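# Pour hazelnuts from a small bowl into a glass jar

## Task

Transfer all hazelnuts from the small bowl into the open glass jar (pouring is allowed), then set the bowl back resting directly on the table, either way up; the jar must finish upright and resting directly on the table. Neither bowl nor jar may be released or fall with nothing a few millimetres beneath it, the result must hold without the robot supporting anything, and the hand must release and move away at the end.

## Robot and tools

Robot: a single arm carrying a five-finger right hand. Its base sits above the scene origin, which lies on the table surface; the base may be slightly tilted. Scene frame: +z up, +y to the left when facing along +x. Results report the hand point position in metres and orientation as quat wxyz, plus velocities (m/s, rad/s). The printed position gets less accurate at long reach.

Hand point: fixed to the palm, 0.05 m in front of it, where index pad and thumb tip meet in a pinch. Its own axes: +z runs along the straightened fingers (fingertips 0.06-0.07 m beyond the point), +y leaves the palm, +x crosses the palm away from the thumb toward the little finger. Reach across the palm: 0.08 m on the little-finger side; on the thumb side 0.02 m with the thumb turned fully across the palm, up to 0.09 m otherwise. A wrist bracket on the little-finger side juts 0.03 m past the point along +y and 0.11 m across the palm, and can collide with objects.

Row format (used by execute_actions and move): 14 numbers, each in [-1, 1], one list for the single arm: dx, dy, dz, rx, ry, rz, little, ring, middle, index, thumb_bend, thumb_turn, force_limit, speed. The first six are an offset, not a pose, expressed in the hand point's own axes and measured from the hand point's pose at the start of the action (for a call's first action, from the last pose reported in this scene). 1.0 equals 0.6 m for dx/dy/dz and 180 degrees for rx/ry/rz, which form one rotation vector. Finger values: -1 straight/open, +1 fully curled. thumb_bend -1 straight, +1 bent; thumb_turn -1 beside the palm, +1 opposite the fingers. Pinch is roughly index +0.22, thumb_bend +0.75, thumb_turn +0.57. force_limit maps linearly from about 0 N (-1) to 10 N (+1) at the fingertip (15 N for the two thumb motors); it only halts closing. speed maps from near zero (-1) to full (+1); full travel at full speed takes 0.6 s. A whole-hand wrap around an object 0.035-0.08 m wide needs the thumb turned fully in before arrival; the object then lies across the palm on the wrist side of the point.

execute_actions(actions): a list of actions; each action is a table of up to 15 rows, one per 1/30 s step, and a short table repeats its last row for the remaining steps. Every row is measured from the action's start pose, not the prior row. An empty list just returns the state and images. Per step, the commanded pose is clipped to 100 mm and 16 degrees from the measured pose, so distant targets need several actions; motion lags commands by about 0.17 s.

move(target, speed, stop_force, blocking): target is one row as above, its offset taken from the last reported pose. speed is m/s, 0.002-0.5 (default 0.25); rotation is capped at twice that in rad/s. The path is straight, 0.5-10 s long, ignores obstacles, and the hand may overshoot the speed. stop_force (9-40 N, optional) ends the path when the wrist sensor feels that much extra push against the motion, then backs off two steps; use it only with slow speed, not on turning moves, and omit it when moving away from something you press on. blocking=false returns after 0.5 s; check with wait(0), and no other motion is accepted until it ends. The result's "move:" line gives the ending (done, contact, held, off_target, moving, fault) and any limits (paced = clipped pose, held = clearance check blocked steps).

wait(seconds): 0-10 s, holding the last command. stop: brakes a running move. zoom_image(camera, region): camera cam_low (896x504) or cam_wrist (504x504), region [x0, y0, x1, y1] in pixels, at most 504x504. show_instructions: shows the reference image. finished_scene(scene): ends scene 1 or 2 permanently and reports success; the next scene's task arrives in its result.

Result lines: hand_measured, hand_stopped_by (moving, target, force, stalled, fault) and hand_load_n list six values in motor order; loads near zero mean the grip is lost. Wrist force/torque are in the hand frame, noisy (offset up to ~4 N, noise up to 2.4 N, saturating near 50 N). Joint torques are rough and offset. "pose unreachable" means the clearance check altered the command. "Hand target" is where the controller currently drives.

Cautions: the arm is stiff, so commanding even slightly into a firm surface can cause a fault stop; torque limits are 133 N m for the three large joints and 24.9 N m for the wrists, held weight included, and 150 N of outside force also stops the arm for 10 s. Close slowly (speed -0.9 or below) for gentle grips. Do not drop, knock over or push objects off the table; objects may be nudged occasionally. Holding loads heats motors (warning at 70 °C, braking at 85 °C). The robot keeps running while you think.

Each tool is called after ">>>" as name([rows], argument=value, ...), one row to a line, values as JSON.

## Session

>>> execute_actions(actions=[])

Scene clock: 0.00 s.
end_effector_position=(+0.4359, -0.0559, +0.1583) hand_measured=(-1.000, -1.000, -1.000, -1.000, -1.000, -1.000) hand_load_n=(+0.0, +0.0, +0.0, +0.0, +0.0, +0.0) hand_stopped_by=(target, target, target, target, target, target) hand_force_limit=0.00 hand_speed=-0.80 end_effector_quat_wxyz=(+0.011, -0.409, +0.913, -0.001) end_effector_velocity=(-0.000, -0.000, -0.000) end_effector_angular_velocity=(+0.000, +0.001, -0.000)
Joint positions: [-0.643 -0.511  1.598  0.627  1.263 -3.012]
Joint velocities: [-0.     0.001  0.    -0.     0.     0.   ]
Joint torques (N m, as the arm reports them, + toward a larger angle): no reading
Motor temperatures (°C, as the motors report them): [24 25 25 32 35 37]
Wrist force (N, on the end effector, along its own x y z axes, offset not removed): no reading
Wrist torque (N m, same axes, about the end effector's origin, offset not removed): no reading
Hand target: +0.436, -0.056, +0.158; +0.011, -0.409, +0.913, -0.001

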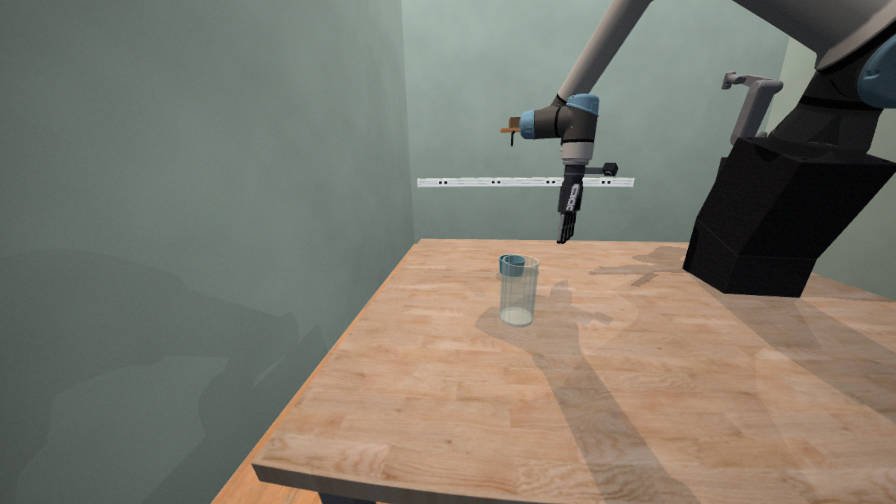

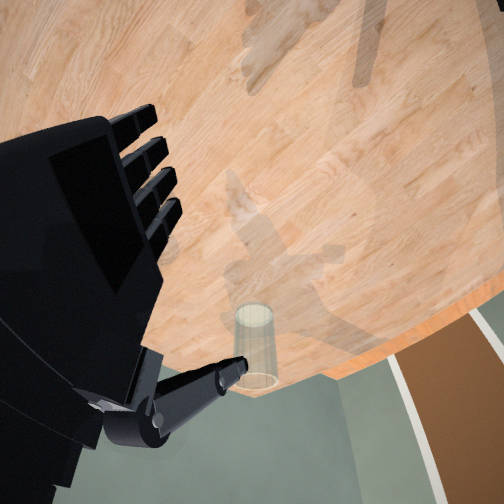

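>>> move(target=[-0.143,-0.335,0.12,0.32,-0.058,-0.113,-1,-1,-0.2,-0.2,0.5,0.8,0.4,0], speed=0.3)

>>> zoom_image(camera="cam_low", region=[440,200,620,330])

Scene clock: 2.60 s.
end_effector_position=(+0.6445, -0.1252, +0.0907) hand_measured=(-1.000, -1.000, -0.200, -0.200, +0.500, +0.800) hand_load_n=(+0.0, +0.0, +0.0, +0.0, +0.0, +0.0) hand_stopped_by=(target, target, target, target, target, target) hand_force_limit=0.40 hand_speed=0.00 end_effector_quat_wxyz=(+0.284, -0.499, +0.712, -0.404) end_effector_velocity=(+0.002, -0.001, -0.001) end_effector_angular_velocity=(-0.004, -0.009, +0.003)
Joint positions: [-0.493 -0.502  1.727 -0.619  1.33  -2.919]
Joint velocities: [ 0.002  0.005 -0.002 -0.013  0.001  0.001]
Joint torques (N m, as the arm reports them, + toward a larger angle): [ -2.52 -32.57 -20.3   -1.86   1.54   2.37]
Motor temperatures (°C, as the motors report them): [24 25 25 32 35 37]
Wrist force (N, on the end effector, along its own x y z axes, offset not removed): [0.3 0.4 0.7]
Wrist torque (N m, same axes, about the end effector's origin, offset not removed): [-0.03 -0.10 0.04]
Hand target: +0.645, -0.125, +0.091; +0.284, -0.499, +0.712, -0.405
Off the commanded pose: 0.000 m, 0 deg.
move: done

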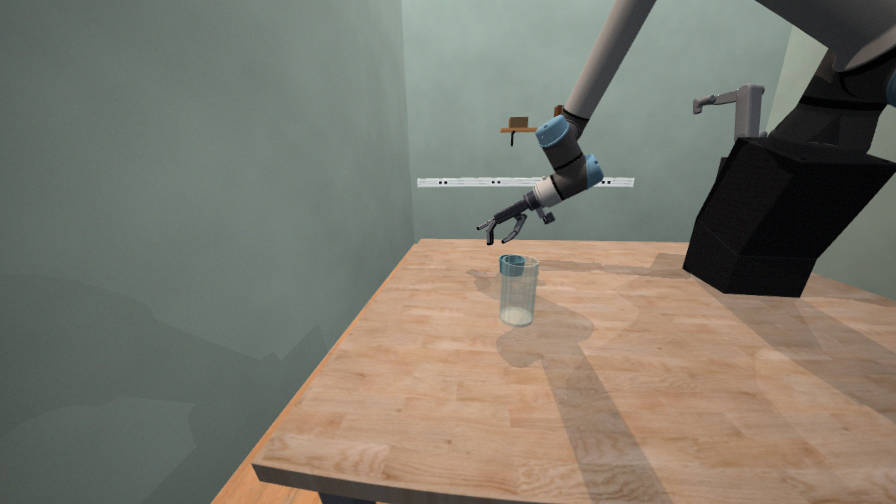

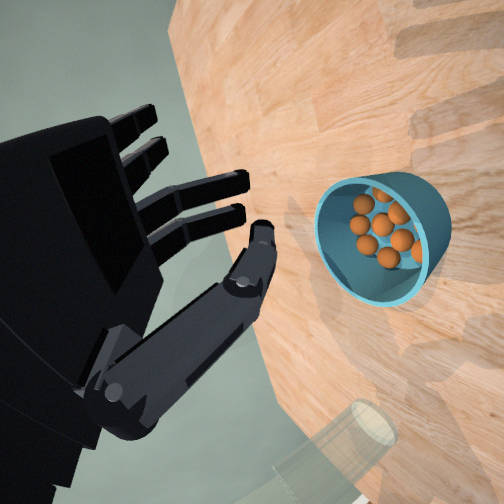

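Region (440, 200, 620, 330) of cam_low's 896x504 image, scaled by 2.800, with more detail than that image has.

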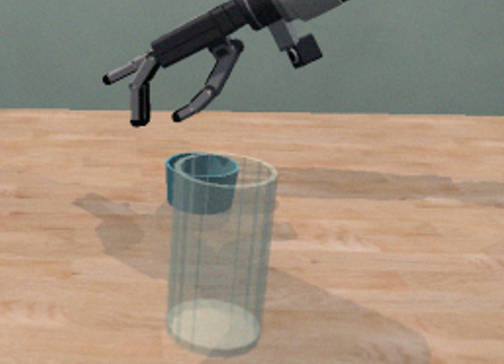

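>>> move(target=[-0.025,0.09,0.034,0,0,0,-1,-1,-0.2,-0.2,0.5,0.8,0.4,0], speed=0.04, stop_force=9)

>>> zoom_image(camera="cam_low", region=[440,200,620,330])

Scene clock: 4.57 s.
end_effector_position=(+0.6402, -0.1075, +0.0341) hand_measured=(-1.000, -1.000, -0.200, -0.200, +0.500, +0.800) hand_load_n=(+0.0, +0.0, +0.0, +0.0, +0.0, +0.0) hand_stopped_by=(target, target, target, target, target, target) hand_force_limit=0.40 hand_speed=0.00 end_effector_quat_wxyz=(+0.284, -0.499, +0.712, -0.404) end_effector_velocity=(+0.000, +0.000, -0.002) end_effector_angular_velocity=(-0.000, -0.000, +0.000)
Joint positions: [-0.423 -0.4    1.696 -0.698  1.388 -2.878]
Joint velocities: [ 0.002  0.004 -0.003 -0.002  0.002  0.001]
Joint torques (N m, as the arm reports them, + toward a larger angle): [ -2.61 -33.89 -19.98  -1.85   1.66   2.54]
Motor temperatures (°C, as the motors report them): [24 25 25 32 35 37]
Wrist force (N, on the end effector, along its own x y z axes, offset not removed): [-1.3 -0.3 0.7]
Wrist torque (N m, same axes, about the end effector's origin, offset not removed): [0.00 0.13 -0.14]
Hand target: +0.640, -0.107, +0.034; +0.284, -0.499, +0.712, -0.404
Off the commanded pose: 0.000 m, 0 deg.
move: done

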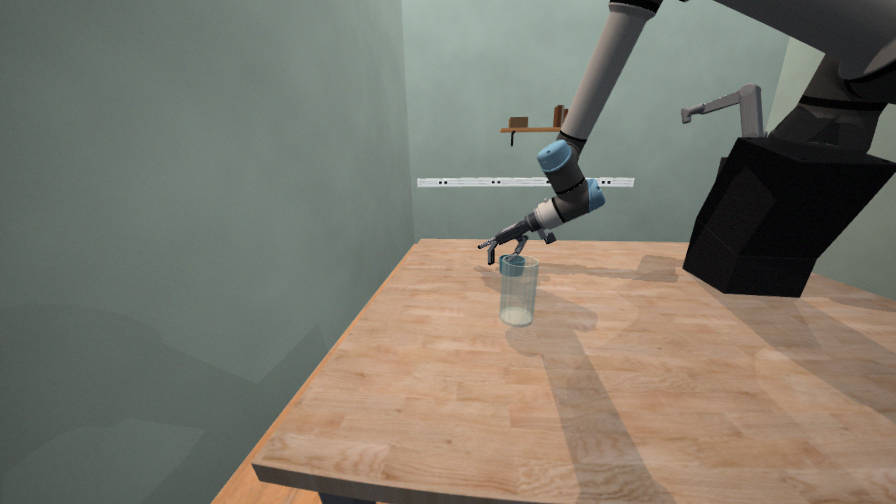

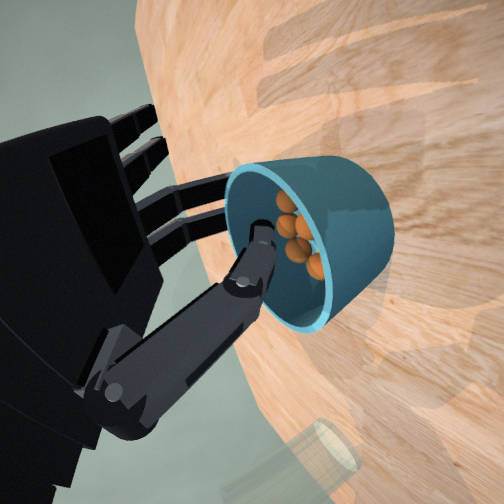

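Region (440, 200, 620, 330) of cam_low's 896x504 image, scaled by 2.800, with more detail than that image has.

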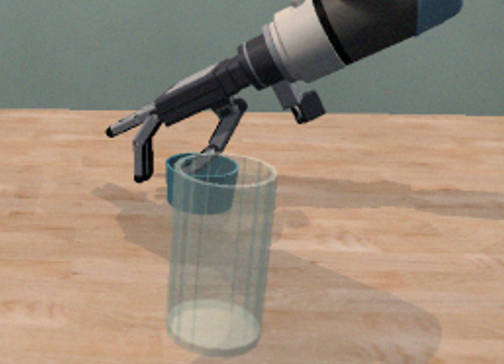

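>>> move(target=[0,0.006,0.003,0,0,0,-1,-1,0.6,0.6,1,0.8,0.6,-0.8], speed=0.02)

>>> zoom_image(camera="cam_low", region=[440,200,620,330])

Scene clock: 6.47 s.
end_effector_position=(+0.6399, -0.1074, +0.0301) hand_measured=(-1.000, -1.000, +0.204, +0.196, +0.794, +0.800) hand_load_n=(+0.0, +0.0, +11.0, +10.5, +11.0, +0.5) hand_stopped_by=(target, target, force, force, force, target) hand_force_limit=0.60 hand_speed=-0.80 end_effector_quat_wxyz=(+0.284, -0.499, +0.712, -0.404) end_effector_velocity=(-0.000, +0.001, -0.001) end_effector_angular_velocity=(+0.000, +0.001, +0.001)
Joint positions: [-0.42  -0.391  1.692 -0.703  1.391 -2.876]
Joint velocities: [ 0.001  0.001 -0.     0.    -0.     0.   ]
Joint torques (N m, as the arm reports them, + toward a larger angle): [ -3.87 -34.03 -18.84  -1.64   1.47   2.45]
Motor temperatures (°C, as the motors report them): [24 25 25 32 35 37]
Wrist force (N, on the end effector, along its own x y z axes, offset not removed): [0.6 -0.1 -0.5]
Wrist torque (N m, same axes, about the end effector's origin, offset not removed): [0.01 -0.04 0.07]
Hand target: +0.640, -0.107, +0.030; +0.284, -0.499, +0.712, -0.404
Off the commanded pose: 0.000 m, 0 deg.
move: done

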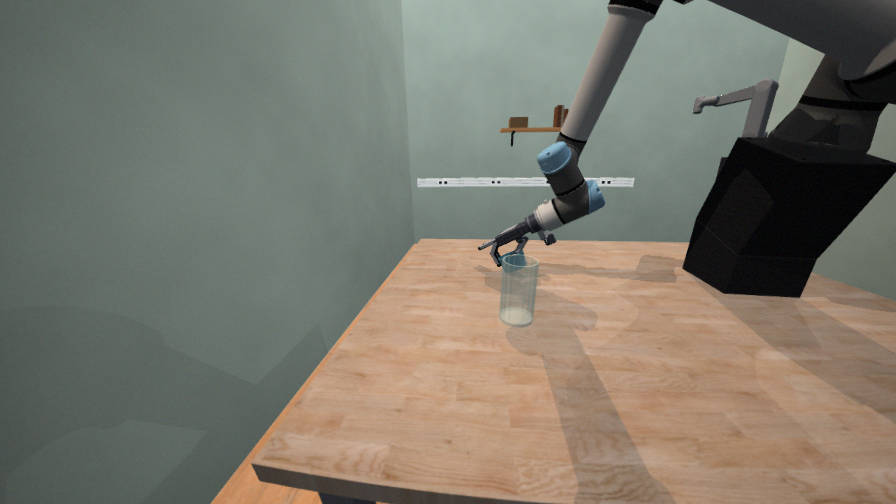

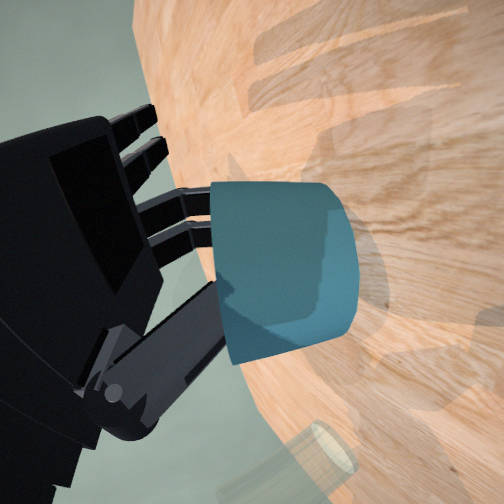

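Region (440, 200, 620, 330) of cam_low's 896x504 image, scaled by 2.800, with more detail than that image has.

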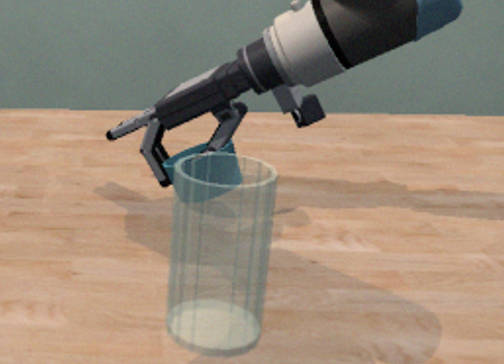

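Same grip; repeat.

>>> move(target=[-0.2,-0.19,-0.19,0.17,0,0,-1,-1,0.6,0.6,1,0.8,0.6,-0.8], speed=0.15)

>>> move(target=[-0.1,0.02,-0.01,0,0,-0.33,-1,-1,0.6,0.6,1,0.8,0.6,-0.8], speed=0.15)

>>> zoom_image(camera="cam_low", region=[430,170,670,340])

Scene clock: 8.93 s.
end_effector_position=(+0.6434, +0.0185, +0.1866) hand_measured=(-1.000, -1.000, +0.204, +0.196, +0.794, +0.800) hand_load_n=(+0.0, +0.0, +11.0, +10.0, +11.0, +0.5) hand_stopped_by=(target, target, force, force, force, target) hand_force_limit=0.60 hand_speed=-0.80 end_effector_quat_wxyz=(+0.406, -0.406, +0.580, -0.578) end_effector_velocity=(-0.001, +0.001, +0.001) end_effector_angular_velocity=(-0.002, -0.003, -0.001)
Joint positions: [-0.149 -0.684  2.077 -1.306  1.818 -2.799]
Joint velocities: [ 0.003 -0.001  0.003 -0.005  0.005 -0.002]
Joint torques (N m, as the arm reports them, + toward a larger angle): [ -1.49 -40.73   6.2   -3.02   1.99  -2.57]
Motor temperatures (°C, as the motors report them): [24 25 25 32 35 37]
Wrist force (N, on the end effector, along its own x y z axes, offset not removed): [0.5 0.9 0.9]
Wrist torque (N m, same axes, about the end effector's origin, offset not removed): [-0.04 -0.09 0.12]
Hand target: +0.643, +0.019, +0.187; +0.406, -0.406, +0.580, -0.578
Off the commanded pose: 0.000 m, 0 deg.
move: done

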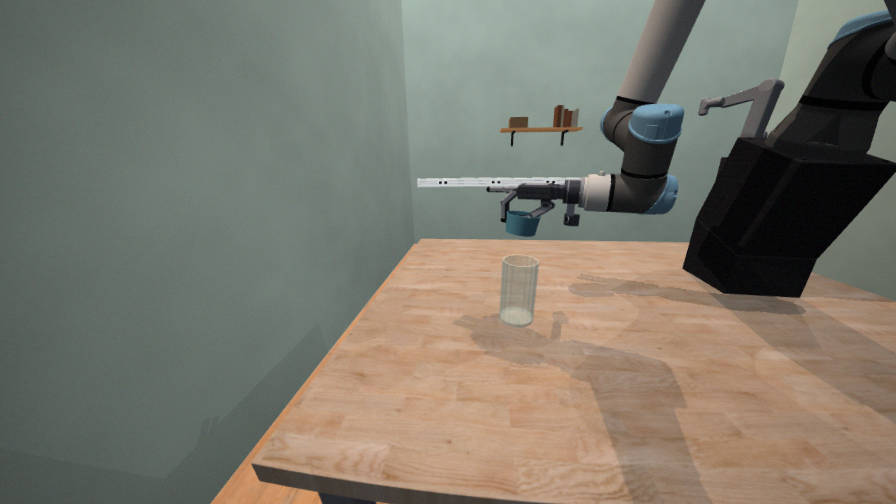

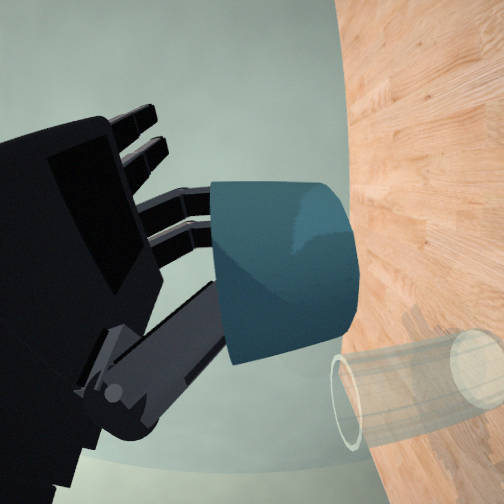

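Scene clock: 12.80 s.
end_effector_position=(+0.6580, +0.0769, +0.1748) hand_measured=(-1.000, -1.000, +0.204, +0.196, +0.794, +0.800) hand_load_n=(+0.0, +0.0, +11.0, +10.0, +11.0, +0.5) hand_stopped_by=(target, target, force, force, force, target) hand_force_limit=0.60 hand_speed=-0.80 end_effector_quat_wxyz=(-0.067, +0.640, -0.303, +0.703) end_effector_velocity=(+0.001, +0.000, -0.000) end_effector_angular_velocity=(-0.012, +0.003, -0.001)
Joint positions: [ 0.125 -0.689  1.862 -1.075  2.09  -3.808]
Joint velocities: [ 0.002  0.002 -0.005  0.002  0.003 -0.012]
Joint torques (N m, as the arm reports them, + toward a larger angle): [  0.89 -32.12 -16.79   0.52   1.99  -2.64]
Motor temperatures (°C, as the motors report them): [24 25 25 32 35 37]
Wrist force (N, on the end effector, along its own x y z axes, offset not removed): [0.8 0.5 0.6]
Wrist torque (N m, same axes, about the end effector's origin, offset not removed): [-0.04 -0.29 0.09]
Hand target: +0.658, +0.077, +0.175; -0.066, +0.640, -0.303, +0.703
Off the commanded pose: 0.000 m, 0 deg.
move: done

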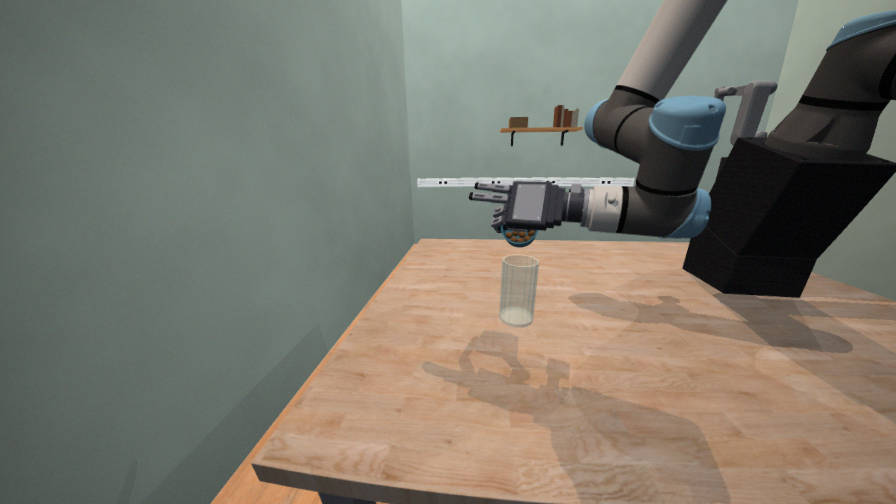

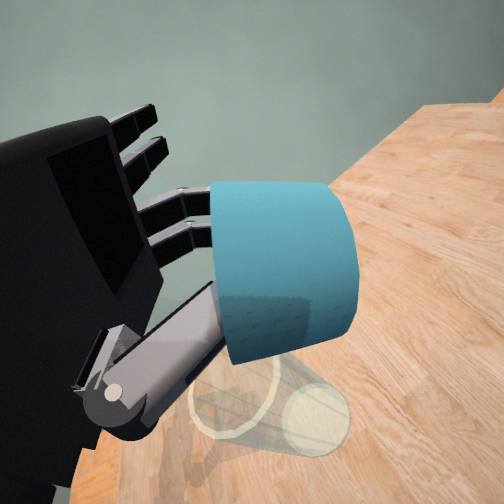

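Region (430, 170, 670, 340) of cam_low's 896x504 image, scaled by 2.100, with more detail than that image has; it fills the top 357 rows of this view, and the rest is white.

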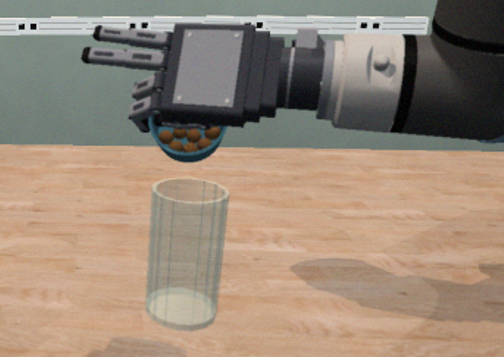

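>>> move(target=[-0.038,-0.015,-0.01,0,0,-0.1,-1,-1,0.6,0.6,1,0.8,0.6,-0.8], speed=0.06)

>>> zoom_image(camera="cam_low", region=[430,170,670,340])

Scene clock: 15.90 s.
end_effector_position=(+0.6589, +0.0972, +0.1598) hand_measured=(-1.000, -1.000, +0.204, +0.196, +0.794, +0.800) hand_load_n=(+0.0, +0.0, +11.0, +10.5, +11.0, +0.5) hand_stopped_by=(target, target, force, force, force, target) hand_force_limit=0.60 hand_speed=-0.80 end_effector_quat_wxyz=(+0.044, +0.680, -0.200, +0.705) end_effector_velocity=(+0.001, +0.001, +0.000) end_effector_angular_velocity=(-0.011, +0.003, -0.001)
Joint positions: [ 0.207 -0.627  1.767 -1.037  2.172 -4.111]
Joint velocities: [ 0.002  0.002 -0.004  0.002  0.003 -0.011]
Joint torques (N m, as the arm reports them, + toward a larger angle): [ -0.27 -34.72 -19.     0.81   2.    -2.56]
Motor temperatures (°C, as the motors report them): [24 25 25 32 35 37]
Wrist force (N, on the end effector, along its own x y z axes, offset not removed): [0.1 -0.1 0.7]
Wrist torque (N m, same axes, about the end effector's origin, offset not removed): [-0.17 -0.16 0.17]
Hand target: +0.659, +0.097, +0.160; +0.044, +0.680, -0.200, +0.705
Off the commanded pose: 0.000 m, 0 deg.
move: done

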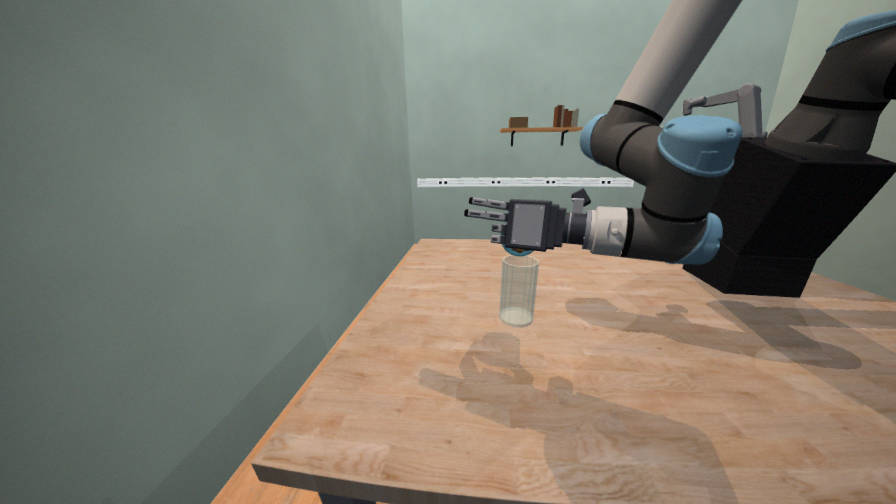

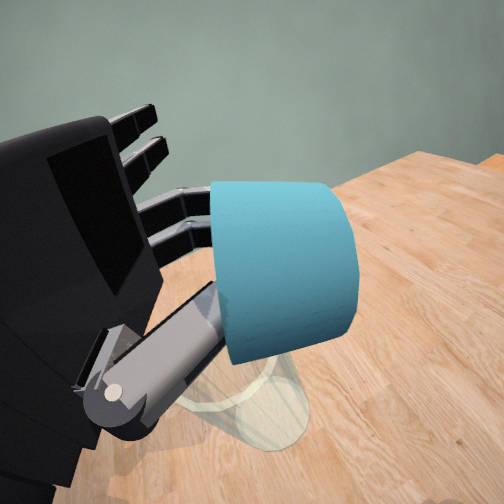

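Region (430, 170, 670, 340) of cam_low's 896x504 image, scaled by 2.100, with more detail than that image has; it fills the top 357 rows of this view, and the rest is white.

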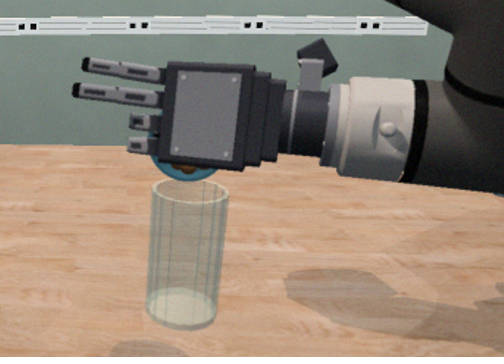

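>>> move(target=[0.008,-0.012,-0.005,0,0,-0.15,-1,-1,0.6,0.6,1,0.8,0.6,-0.8], speed=0.035)

Scene clock: 22.93 s.
end_effector_position=(+0.6581, +0.1038, +0.1661) hand_measured=(-1.000, -1.000, +0.204, +0.196, +0.794, +0.800) hand_load_n=(+0.0, +0.0, +11.0, +10.5, +11.0, +0.5) hand_stopped_by=(target, target, force, force, force, target) hand_force_limit=0.60 hand_speed=-0.80 end_effector_quat_wxyz=(+0.206, +0.707, -0.036, +0.675) end_effector_velocity=(+0.001, +0.000, +0.001) end_effector_angular_velocity=(-0.011, +0.002, +0.001)
Joint positions: [ 0.254 -0.578  1.699 -1.016  2.218 -4.575]
Joint velocities: [ 0.     0.001 -0.003 -0.     0.    -0.013]
Joint torques (N m, as the arm reports them, + toward a larger angle): [  1.1  -34.33 -18.79   0.68   2.08  -2.06]
Motor temperatures (°C, as the motors report them): [24 25 25 32 35 37]
Wrist force (N, on the end effector, along its own x y z axes, offset not removed): [-0.3 -0.3 0.3]
Wrist torque (N m, same axes, about the end effector's origin, offset not removed): [-0.11 -0.11 -0.05]
Hand target: +0.658, +0.104, +0.166; +0.207, +0.707, -0.036, +0.675
Off the commanded pose: 0.000 m, 0 deg.
move: done

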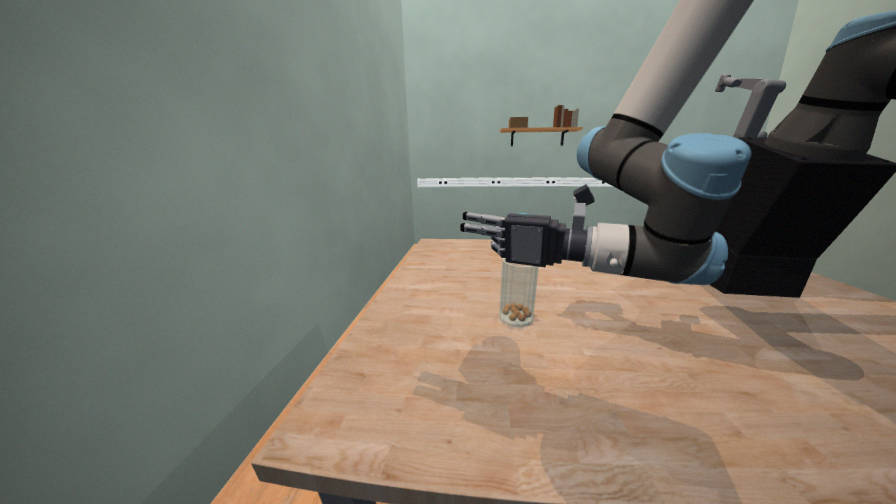

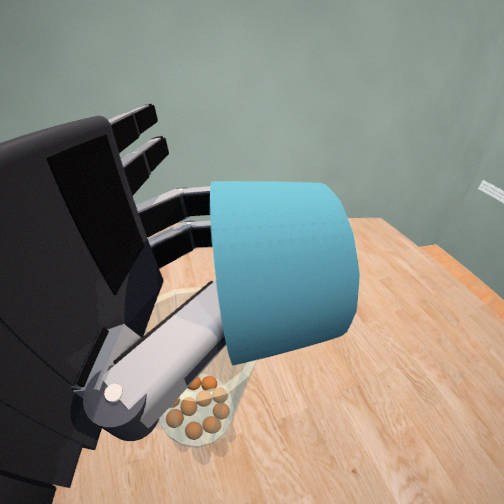

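>>> move(target=[0,0.25,0,0,0,0.58,-1,-1,0.6,0.6,1,0.8,0.6,-0.8], speed=0.3)

>>> move(target=[0.05,0.26,0,-0.04,0,0,-1,-1,0.6,0.6,1,0.8,0.6,-0.8], speed=0.2)

>>> move(target=[0,0.05,0.006,0,0,0,-1,-1,0.6,0.6,1,0.8,0.6,-0.8], speed=0.01, stop_force=9)

>>> zoom_image(camera="cam_low", region=[430,170,670,340])

Scene clock: 26.67 s.
end_effector_position=(+0.6089, -0.0331, +0.2026) hand_measured=(-1.000, -1.000, +0.204, +0.196, +0.794, +0.800) hand_load_n=(+0.0, +0.0, +11.0, +10.0, +11.0, +0.5) hand_stopped_by=(target, target, force, force, force, target) hand_force_limit=0.60 hand_speed=-0.80 end_effector_quat_wxyz=(+0.406, -0.405, +0.581, -0.577) end_effector_velocity=(-0.001, -0.001, -0.001) end_effector_angular_velocity=(+0.011, -0.003, +0.001)
Joint positions: [-0.309 -0.693  2.201 -1.423  1.658 -2.81 ]
Joint velocities: [-0.005  0.003  0.002 -0.005 -0.007  0.011]
Joint torques (N m, as the arm reports them, + toward a larger angle): [-24.09 -25.59   6.72  -2.9   -0.54   2.55]
Motor temperatures (°C, as the motors report them): [24 25 25 32 35 37]
Wrist force (N, on the end effector, along its own x y z axes, offset not removed): [0.4 -1.3 0.4]
Wrist torque (N m, same axes, about the end effector's origin, offset not removed): [-0.33 -0.08 -0.04]
Hand target: +0.609, -0.033, +0.203; +0.407, -0.405, +0.581, -0.577
Off the commanded pose: 0.000 m, 0 deg.
move: done

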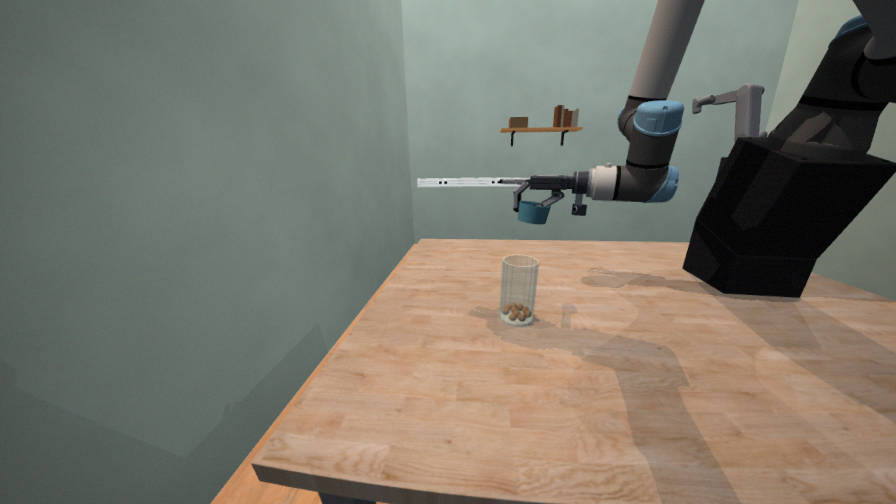

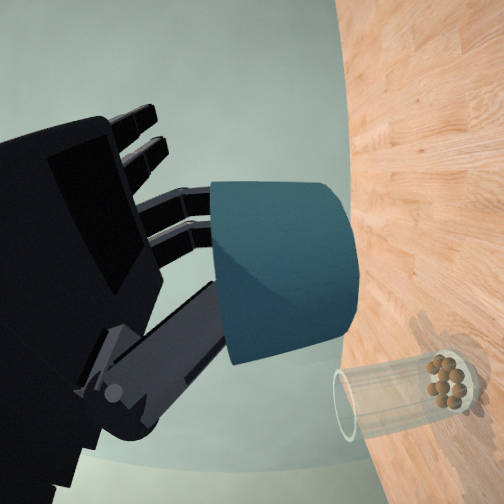

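Scene clock: 28.07 s.
end_effector_position=(+0.5983, -0.0603, +0.0466) hand_measured=(-1.000, -1.000, +0.204, +0.196, +0.794, +0.800) hand_load_n=(+0.0, +0.0, +11.0, +10.0, +11.0, +0.5) hand_stopped_by=(target, target, force, force, force, target) hand_force_limit=0.60 hand_speed=-0.80 end_effector_quat_wxyz=(+0.380, -0.430, +0.616, -0.539) end_effector_velocity=(-0.001, -0.000, -0.002) end_effector_angular_velocity=(+0.001, +0.003, -0.001)
Joint positions: [-0.276 -0.338  1.994 -1.452  1.649 -2.796]
Joint velocities: [ 0.001  0.004 -0.002  0.002  0.     0.001]
Joint torques (N m, as the arm reports them, + toward a larger angle): [ -0.91 -30.4  -10.5    0.66   1.82   2.44]
Motor temperatures (°C, as the motors report them): [24 25 25 32 35 37]
Wrist force (N, on the end effector, along its own x y z axes, offset not removed): [0.7 1.8 0.1]
Wrist torque (N m, same axes, about the end effector's origin, offset not removed): [0.15 -0.22 0.09]
Hand target: +0.598, -0.060, +0.046; +0.380, -0.430, +0.616, -0.539
Off the commanded pose: 0.000 m, 0 deg.
move: done

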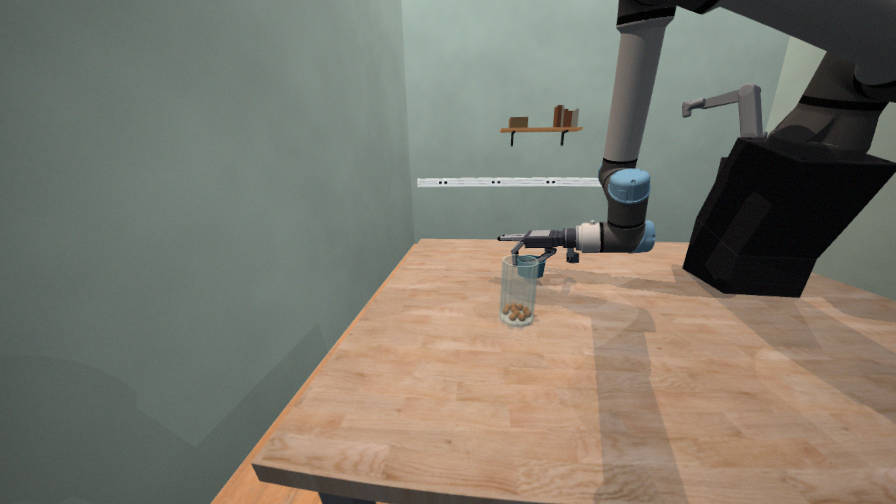

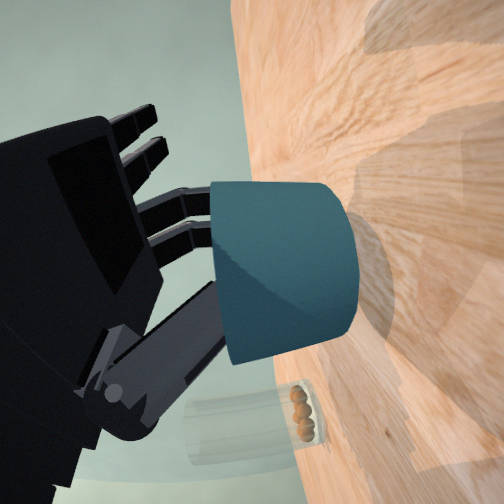

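Scene clock: 30.30 s.
end_effector_position=(+0.5982, -0.0600, +0.0280) hand_measured=(-1.000, -1.000, +0.204, +0.196, +0.796, +0.800) hand_load_n=(+0.0, +0.0, +12.5, +11.5, +5.0, +1.0) hand_stopped_by=(target, target, force, force, force, target) hand_force_limit=0.60 hand_speed=-0.80 end_effector_quat_wxyz=(+0.380, -0.430, +0.616, -0.539) end_effector_velocity=(-0.001, +0.000, +0.003) end_effector_angular_velocity=(+0.001, +0.003, +0.001)
Joint positions: [-0.259 -0.293  1.961 -1.463  1.666 -2.792]
Joint velocities: [-0.004 -0.008  0.007  0.003 -0.005 -0.001]
Joint torques (N m, as the arm reports them, + toward a larger angle): [-24.52 -44.39  12.26   0.43  -0.8    0.54]
Motor temperatures (°C, as the motors report them): [24 25 25 32 35 37]
Wrist force (N, on the end effector, along its own x y z axes, offset not removed): [0.4 -1.0 1.1]
Wrist torque (N m, same axes, about the end effector's origin, offset not removed): [-0.18 -0.08 -0.01]
Hand target: +0.598, -0.060, +0.028; +0.380, -0.430, +0.616, -0.540
Off the commanded pose: 0.012 m, 0 deg.
move: contact

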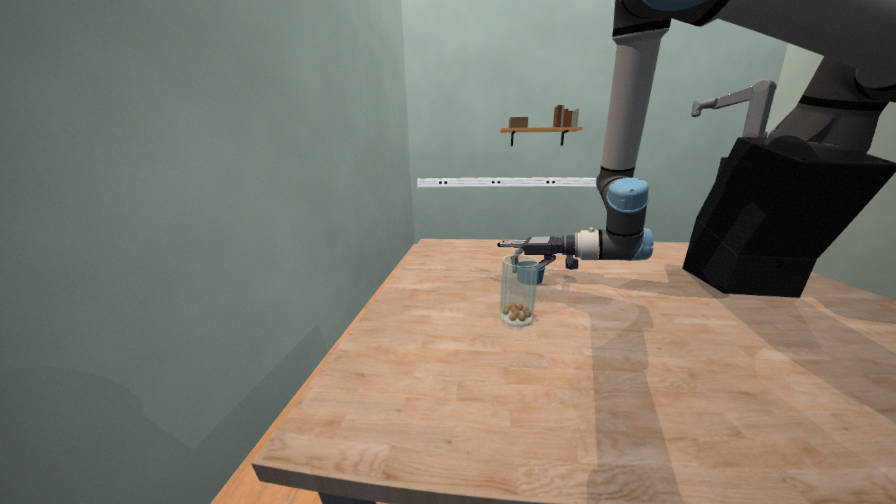

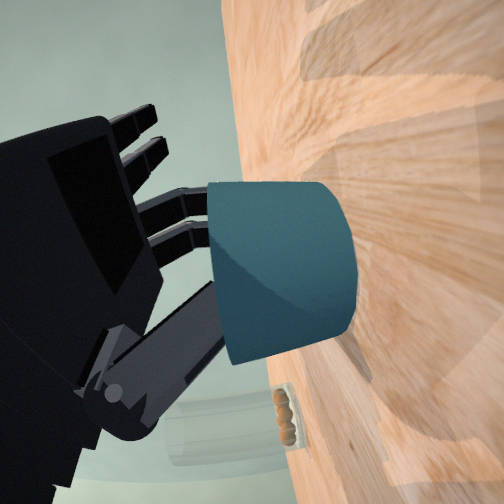

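Region (430, 170, 670, 340) of cam_low's 896x504 image, scaled by 2.100, with more detail than that image has; it fills the top 357 rows of this view, and the rest is white.

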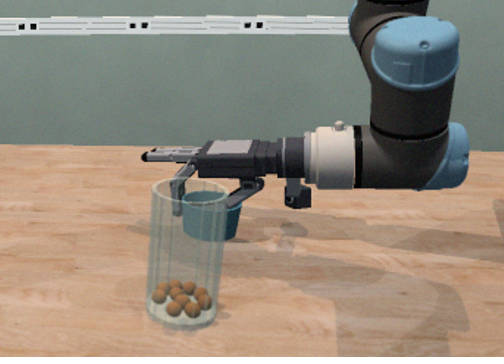

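>>> move(target=[0,0,0,0,0,0,-1,-1,-0.5,-0.5,1,0.8,0.6,-0.5])

>>> move(target=[0,-0.03,-0.012,0,0,0,-1,-1,-0.5,-0.5,1,0.8,0.6,-0.5], speed=0.03)

>>> move(target=[0,-0.25,-0.1,-0.15,0,0,-1,-1,-0.5,-0.5,1,0.8,0.6,-0.5])

Scene clock: 31.57 s.
end_effector_position=(+0.5982, -0.0600, +0.0280) hand_measured=(-1.000, -1.000, -0.500, -0.500, +0.802, +0.800) hand_load_n=(+0.0, +0.0, +0.0, +0.0, -0.5, -0.5) hand_stopped_by=(target, target, target, target, force, target) hand_force_limit=0.60 hand_speed=-0.50 end_effector_quat_wxyz=(+0.380, -0.430, +0.616, -0.539) end_effector_velocity=(+0.000, -0.000, +0.000) end_effector_angular_velocity=(-0.001, -0.001, +0.000)
Joint positions: [-0.259 -0.293  1.961 -1.463  1.666 -2.792]
Joint velocities: [-0.    -0.     0.    -0.001 -0.    -0.001]
Joint torques (N m, as the arm reports them, + toward a larger angle): [ -1.82 -28.5  -11.01  -2.43   1.76  -1.34]
Motor temperatures (°C, as the motors report them): [24 25 25 32 35 37]
Wrist force (N, on the end effector, along its own x y z axes, offset not removed): [1.4 -1.9 1.9]
Wrist torque (N m, same axes, about the end effector's origin, offset not removed): [-0.27 -0.22 0.09]
Hand target: +0.598, -0.060, +0.028; +0.380, -0.430, +0.616, -0.539
Off the commanded pose: 0.000 m, 0 deg.
move: done

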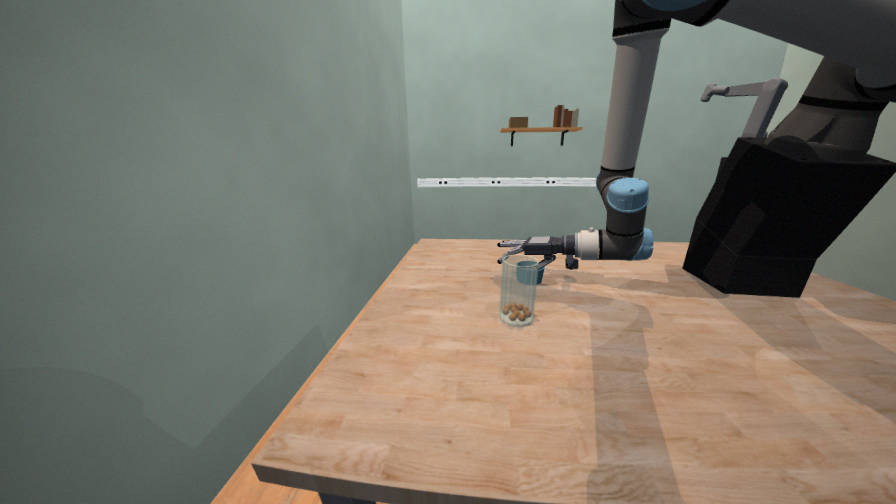

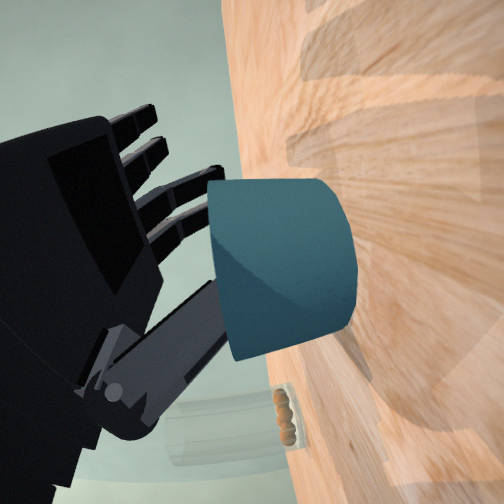

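Scene clock: 32.53 s.
end_effector_position=(+0.5937, -0.0585, +0.0465) hand_measured=(-1.000, -1.000, -0.500, -0.500, +0.800, +0.800) hand_load_n=(+0.0, +0.0, +0.0, +0.0, +0.0, +0.0) hand_stopped_by=(target, target, target, target, force, target) hand_force_limit=0.60 hand_speed=-0.50 end_effector_quat_wxyz=(+0.380, -0.430, +0.616, -0.539) end_effector_velocity=(-0.000, +0.000, +0.002) end_effector_angular_velocity=(-0.000, -0.000, +0.000)
Joint positions: [-0.274 -0.338  2.006 -1.464  1.651 -2.796]
Joint velocities: [-0.002 -0.005  0.005 -0.    -0.002 -0.001]
Joint torques (N m, as the arm reports them, + toward a larger angle): [-24.09 -41.72  11.01  -2.59  -0.79  -2.28]
Motor temperatures (°C, as the motors report them): [24 25 25 32 35 37]
Wrist force (N, on the end effector, along its own x y z axes, offset not removed): [0.7 0.4 2.2]
Wrist torque (N m, same axes, about the end effector's origin, offset not removed): [-0.06 -0.14 0.04]
Hand target: +0.594, -0.058, +0.047; +0.380, -0.430, +0.616, -0.539
Off the commanded pose: 0.000 m, 0 deg.
move: done

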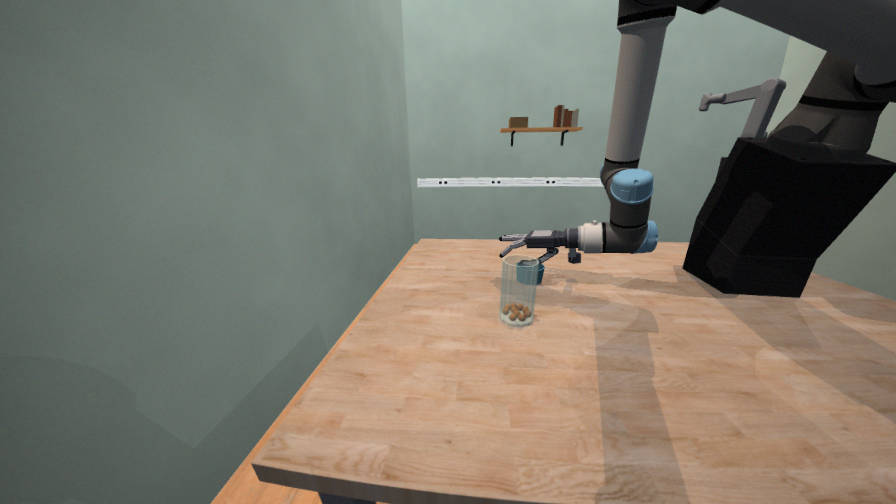

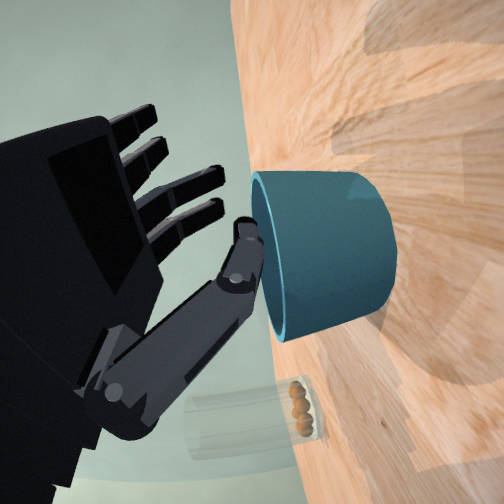

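Scene clock: 34.07 s.
end_effector_position=(+0.5558, -0.0456, +0.2029) hand_measured=(-1.000, -1.000, -0.500, -0.500, +0.800, +0.800) hand_load_n=(+0.0, +0.0, +0.0, +0.0, +0.0, +0.0) hand_stopped_by=(target, target, target, target, force, target) hand_force_limit=0.60 hand_speed=-0.50 end_effector_quat_wxyz=(+0.270, -0.507, +0.725, -0.381) end_effector_velocity=(-0.001, -0.000, +0.001) end_effector_angular_velocity=(+0.003, +0.014, -0.001)
Joint positions: [-0.507 -0.892  2.06  -0.497  1.304 -2.941]
Joint velocities: [-0.002 -0.002 -0.007  0.025 -0.003 -0.007]
Joint torques (N m, as the arm reports them, + toward a larger angle): [-23.36 -38.98 -22.29   1.73  -1.22  -1.95]
Motor temperatures (°C, as the motors report them): [24 25 25 32 35 37]
Wrist force (N, on the end effector, along its own x y z axes, offset not removed): [0.6 -0.5 0.4]
Wrist torque (N m, same axes, about the end effector's origin, offset not removed): [-0.06 -0.15 0.06]
Hand target: +0.556, -0.046, +0.203; +0.269, -0.507, +0.725, -0.381
Off the commanded pose: 0.000 m, 0 deg.
move: done

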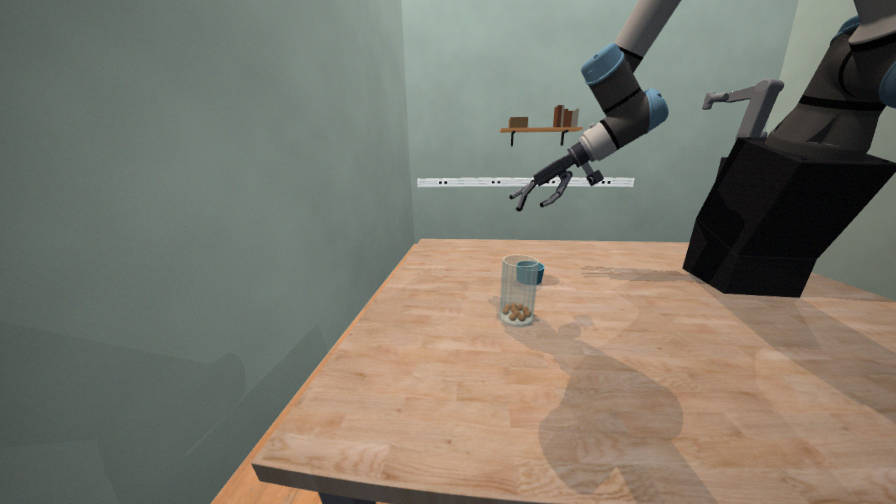

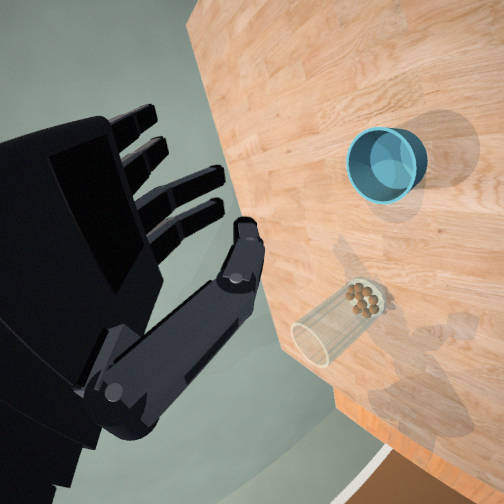

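>>> finished_scene(scene=2)

The scene is finished: the task was done.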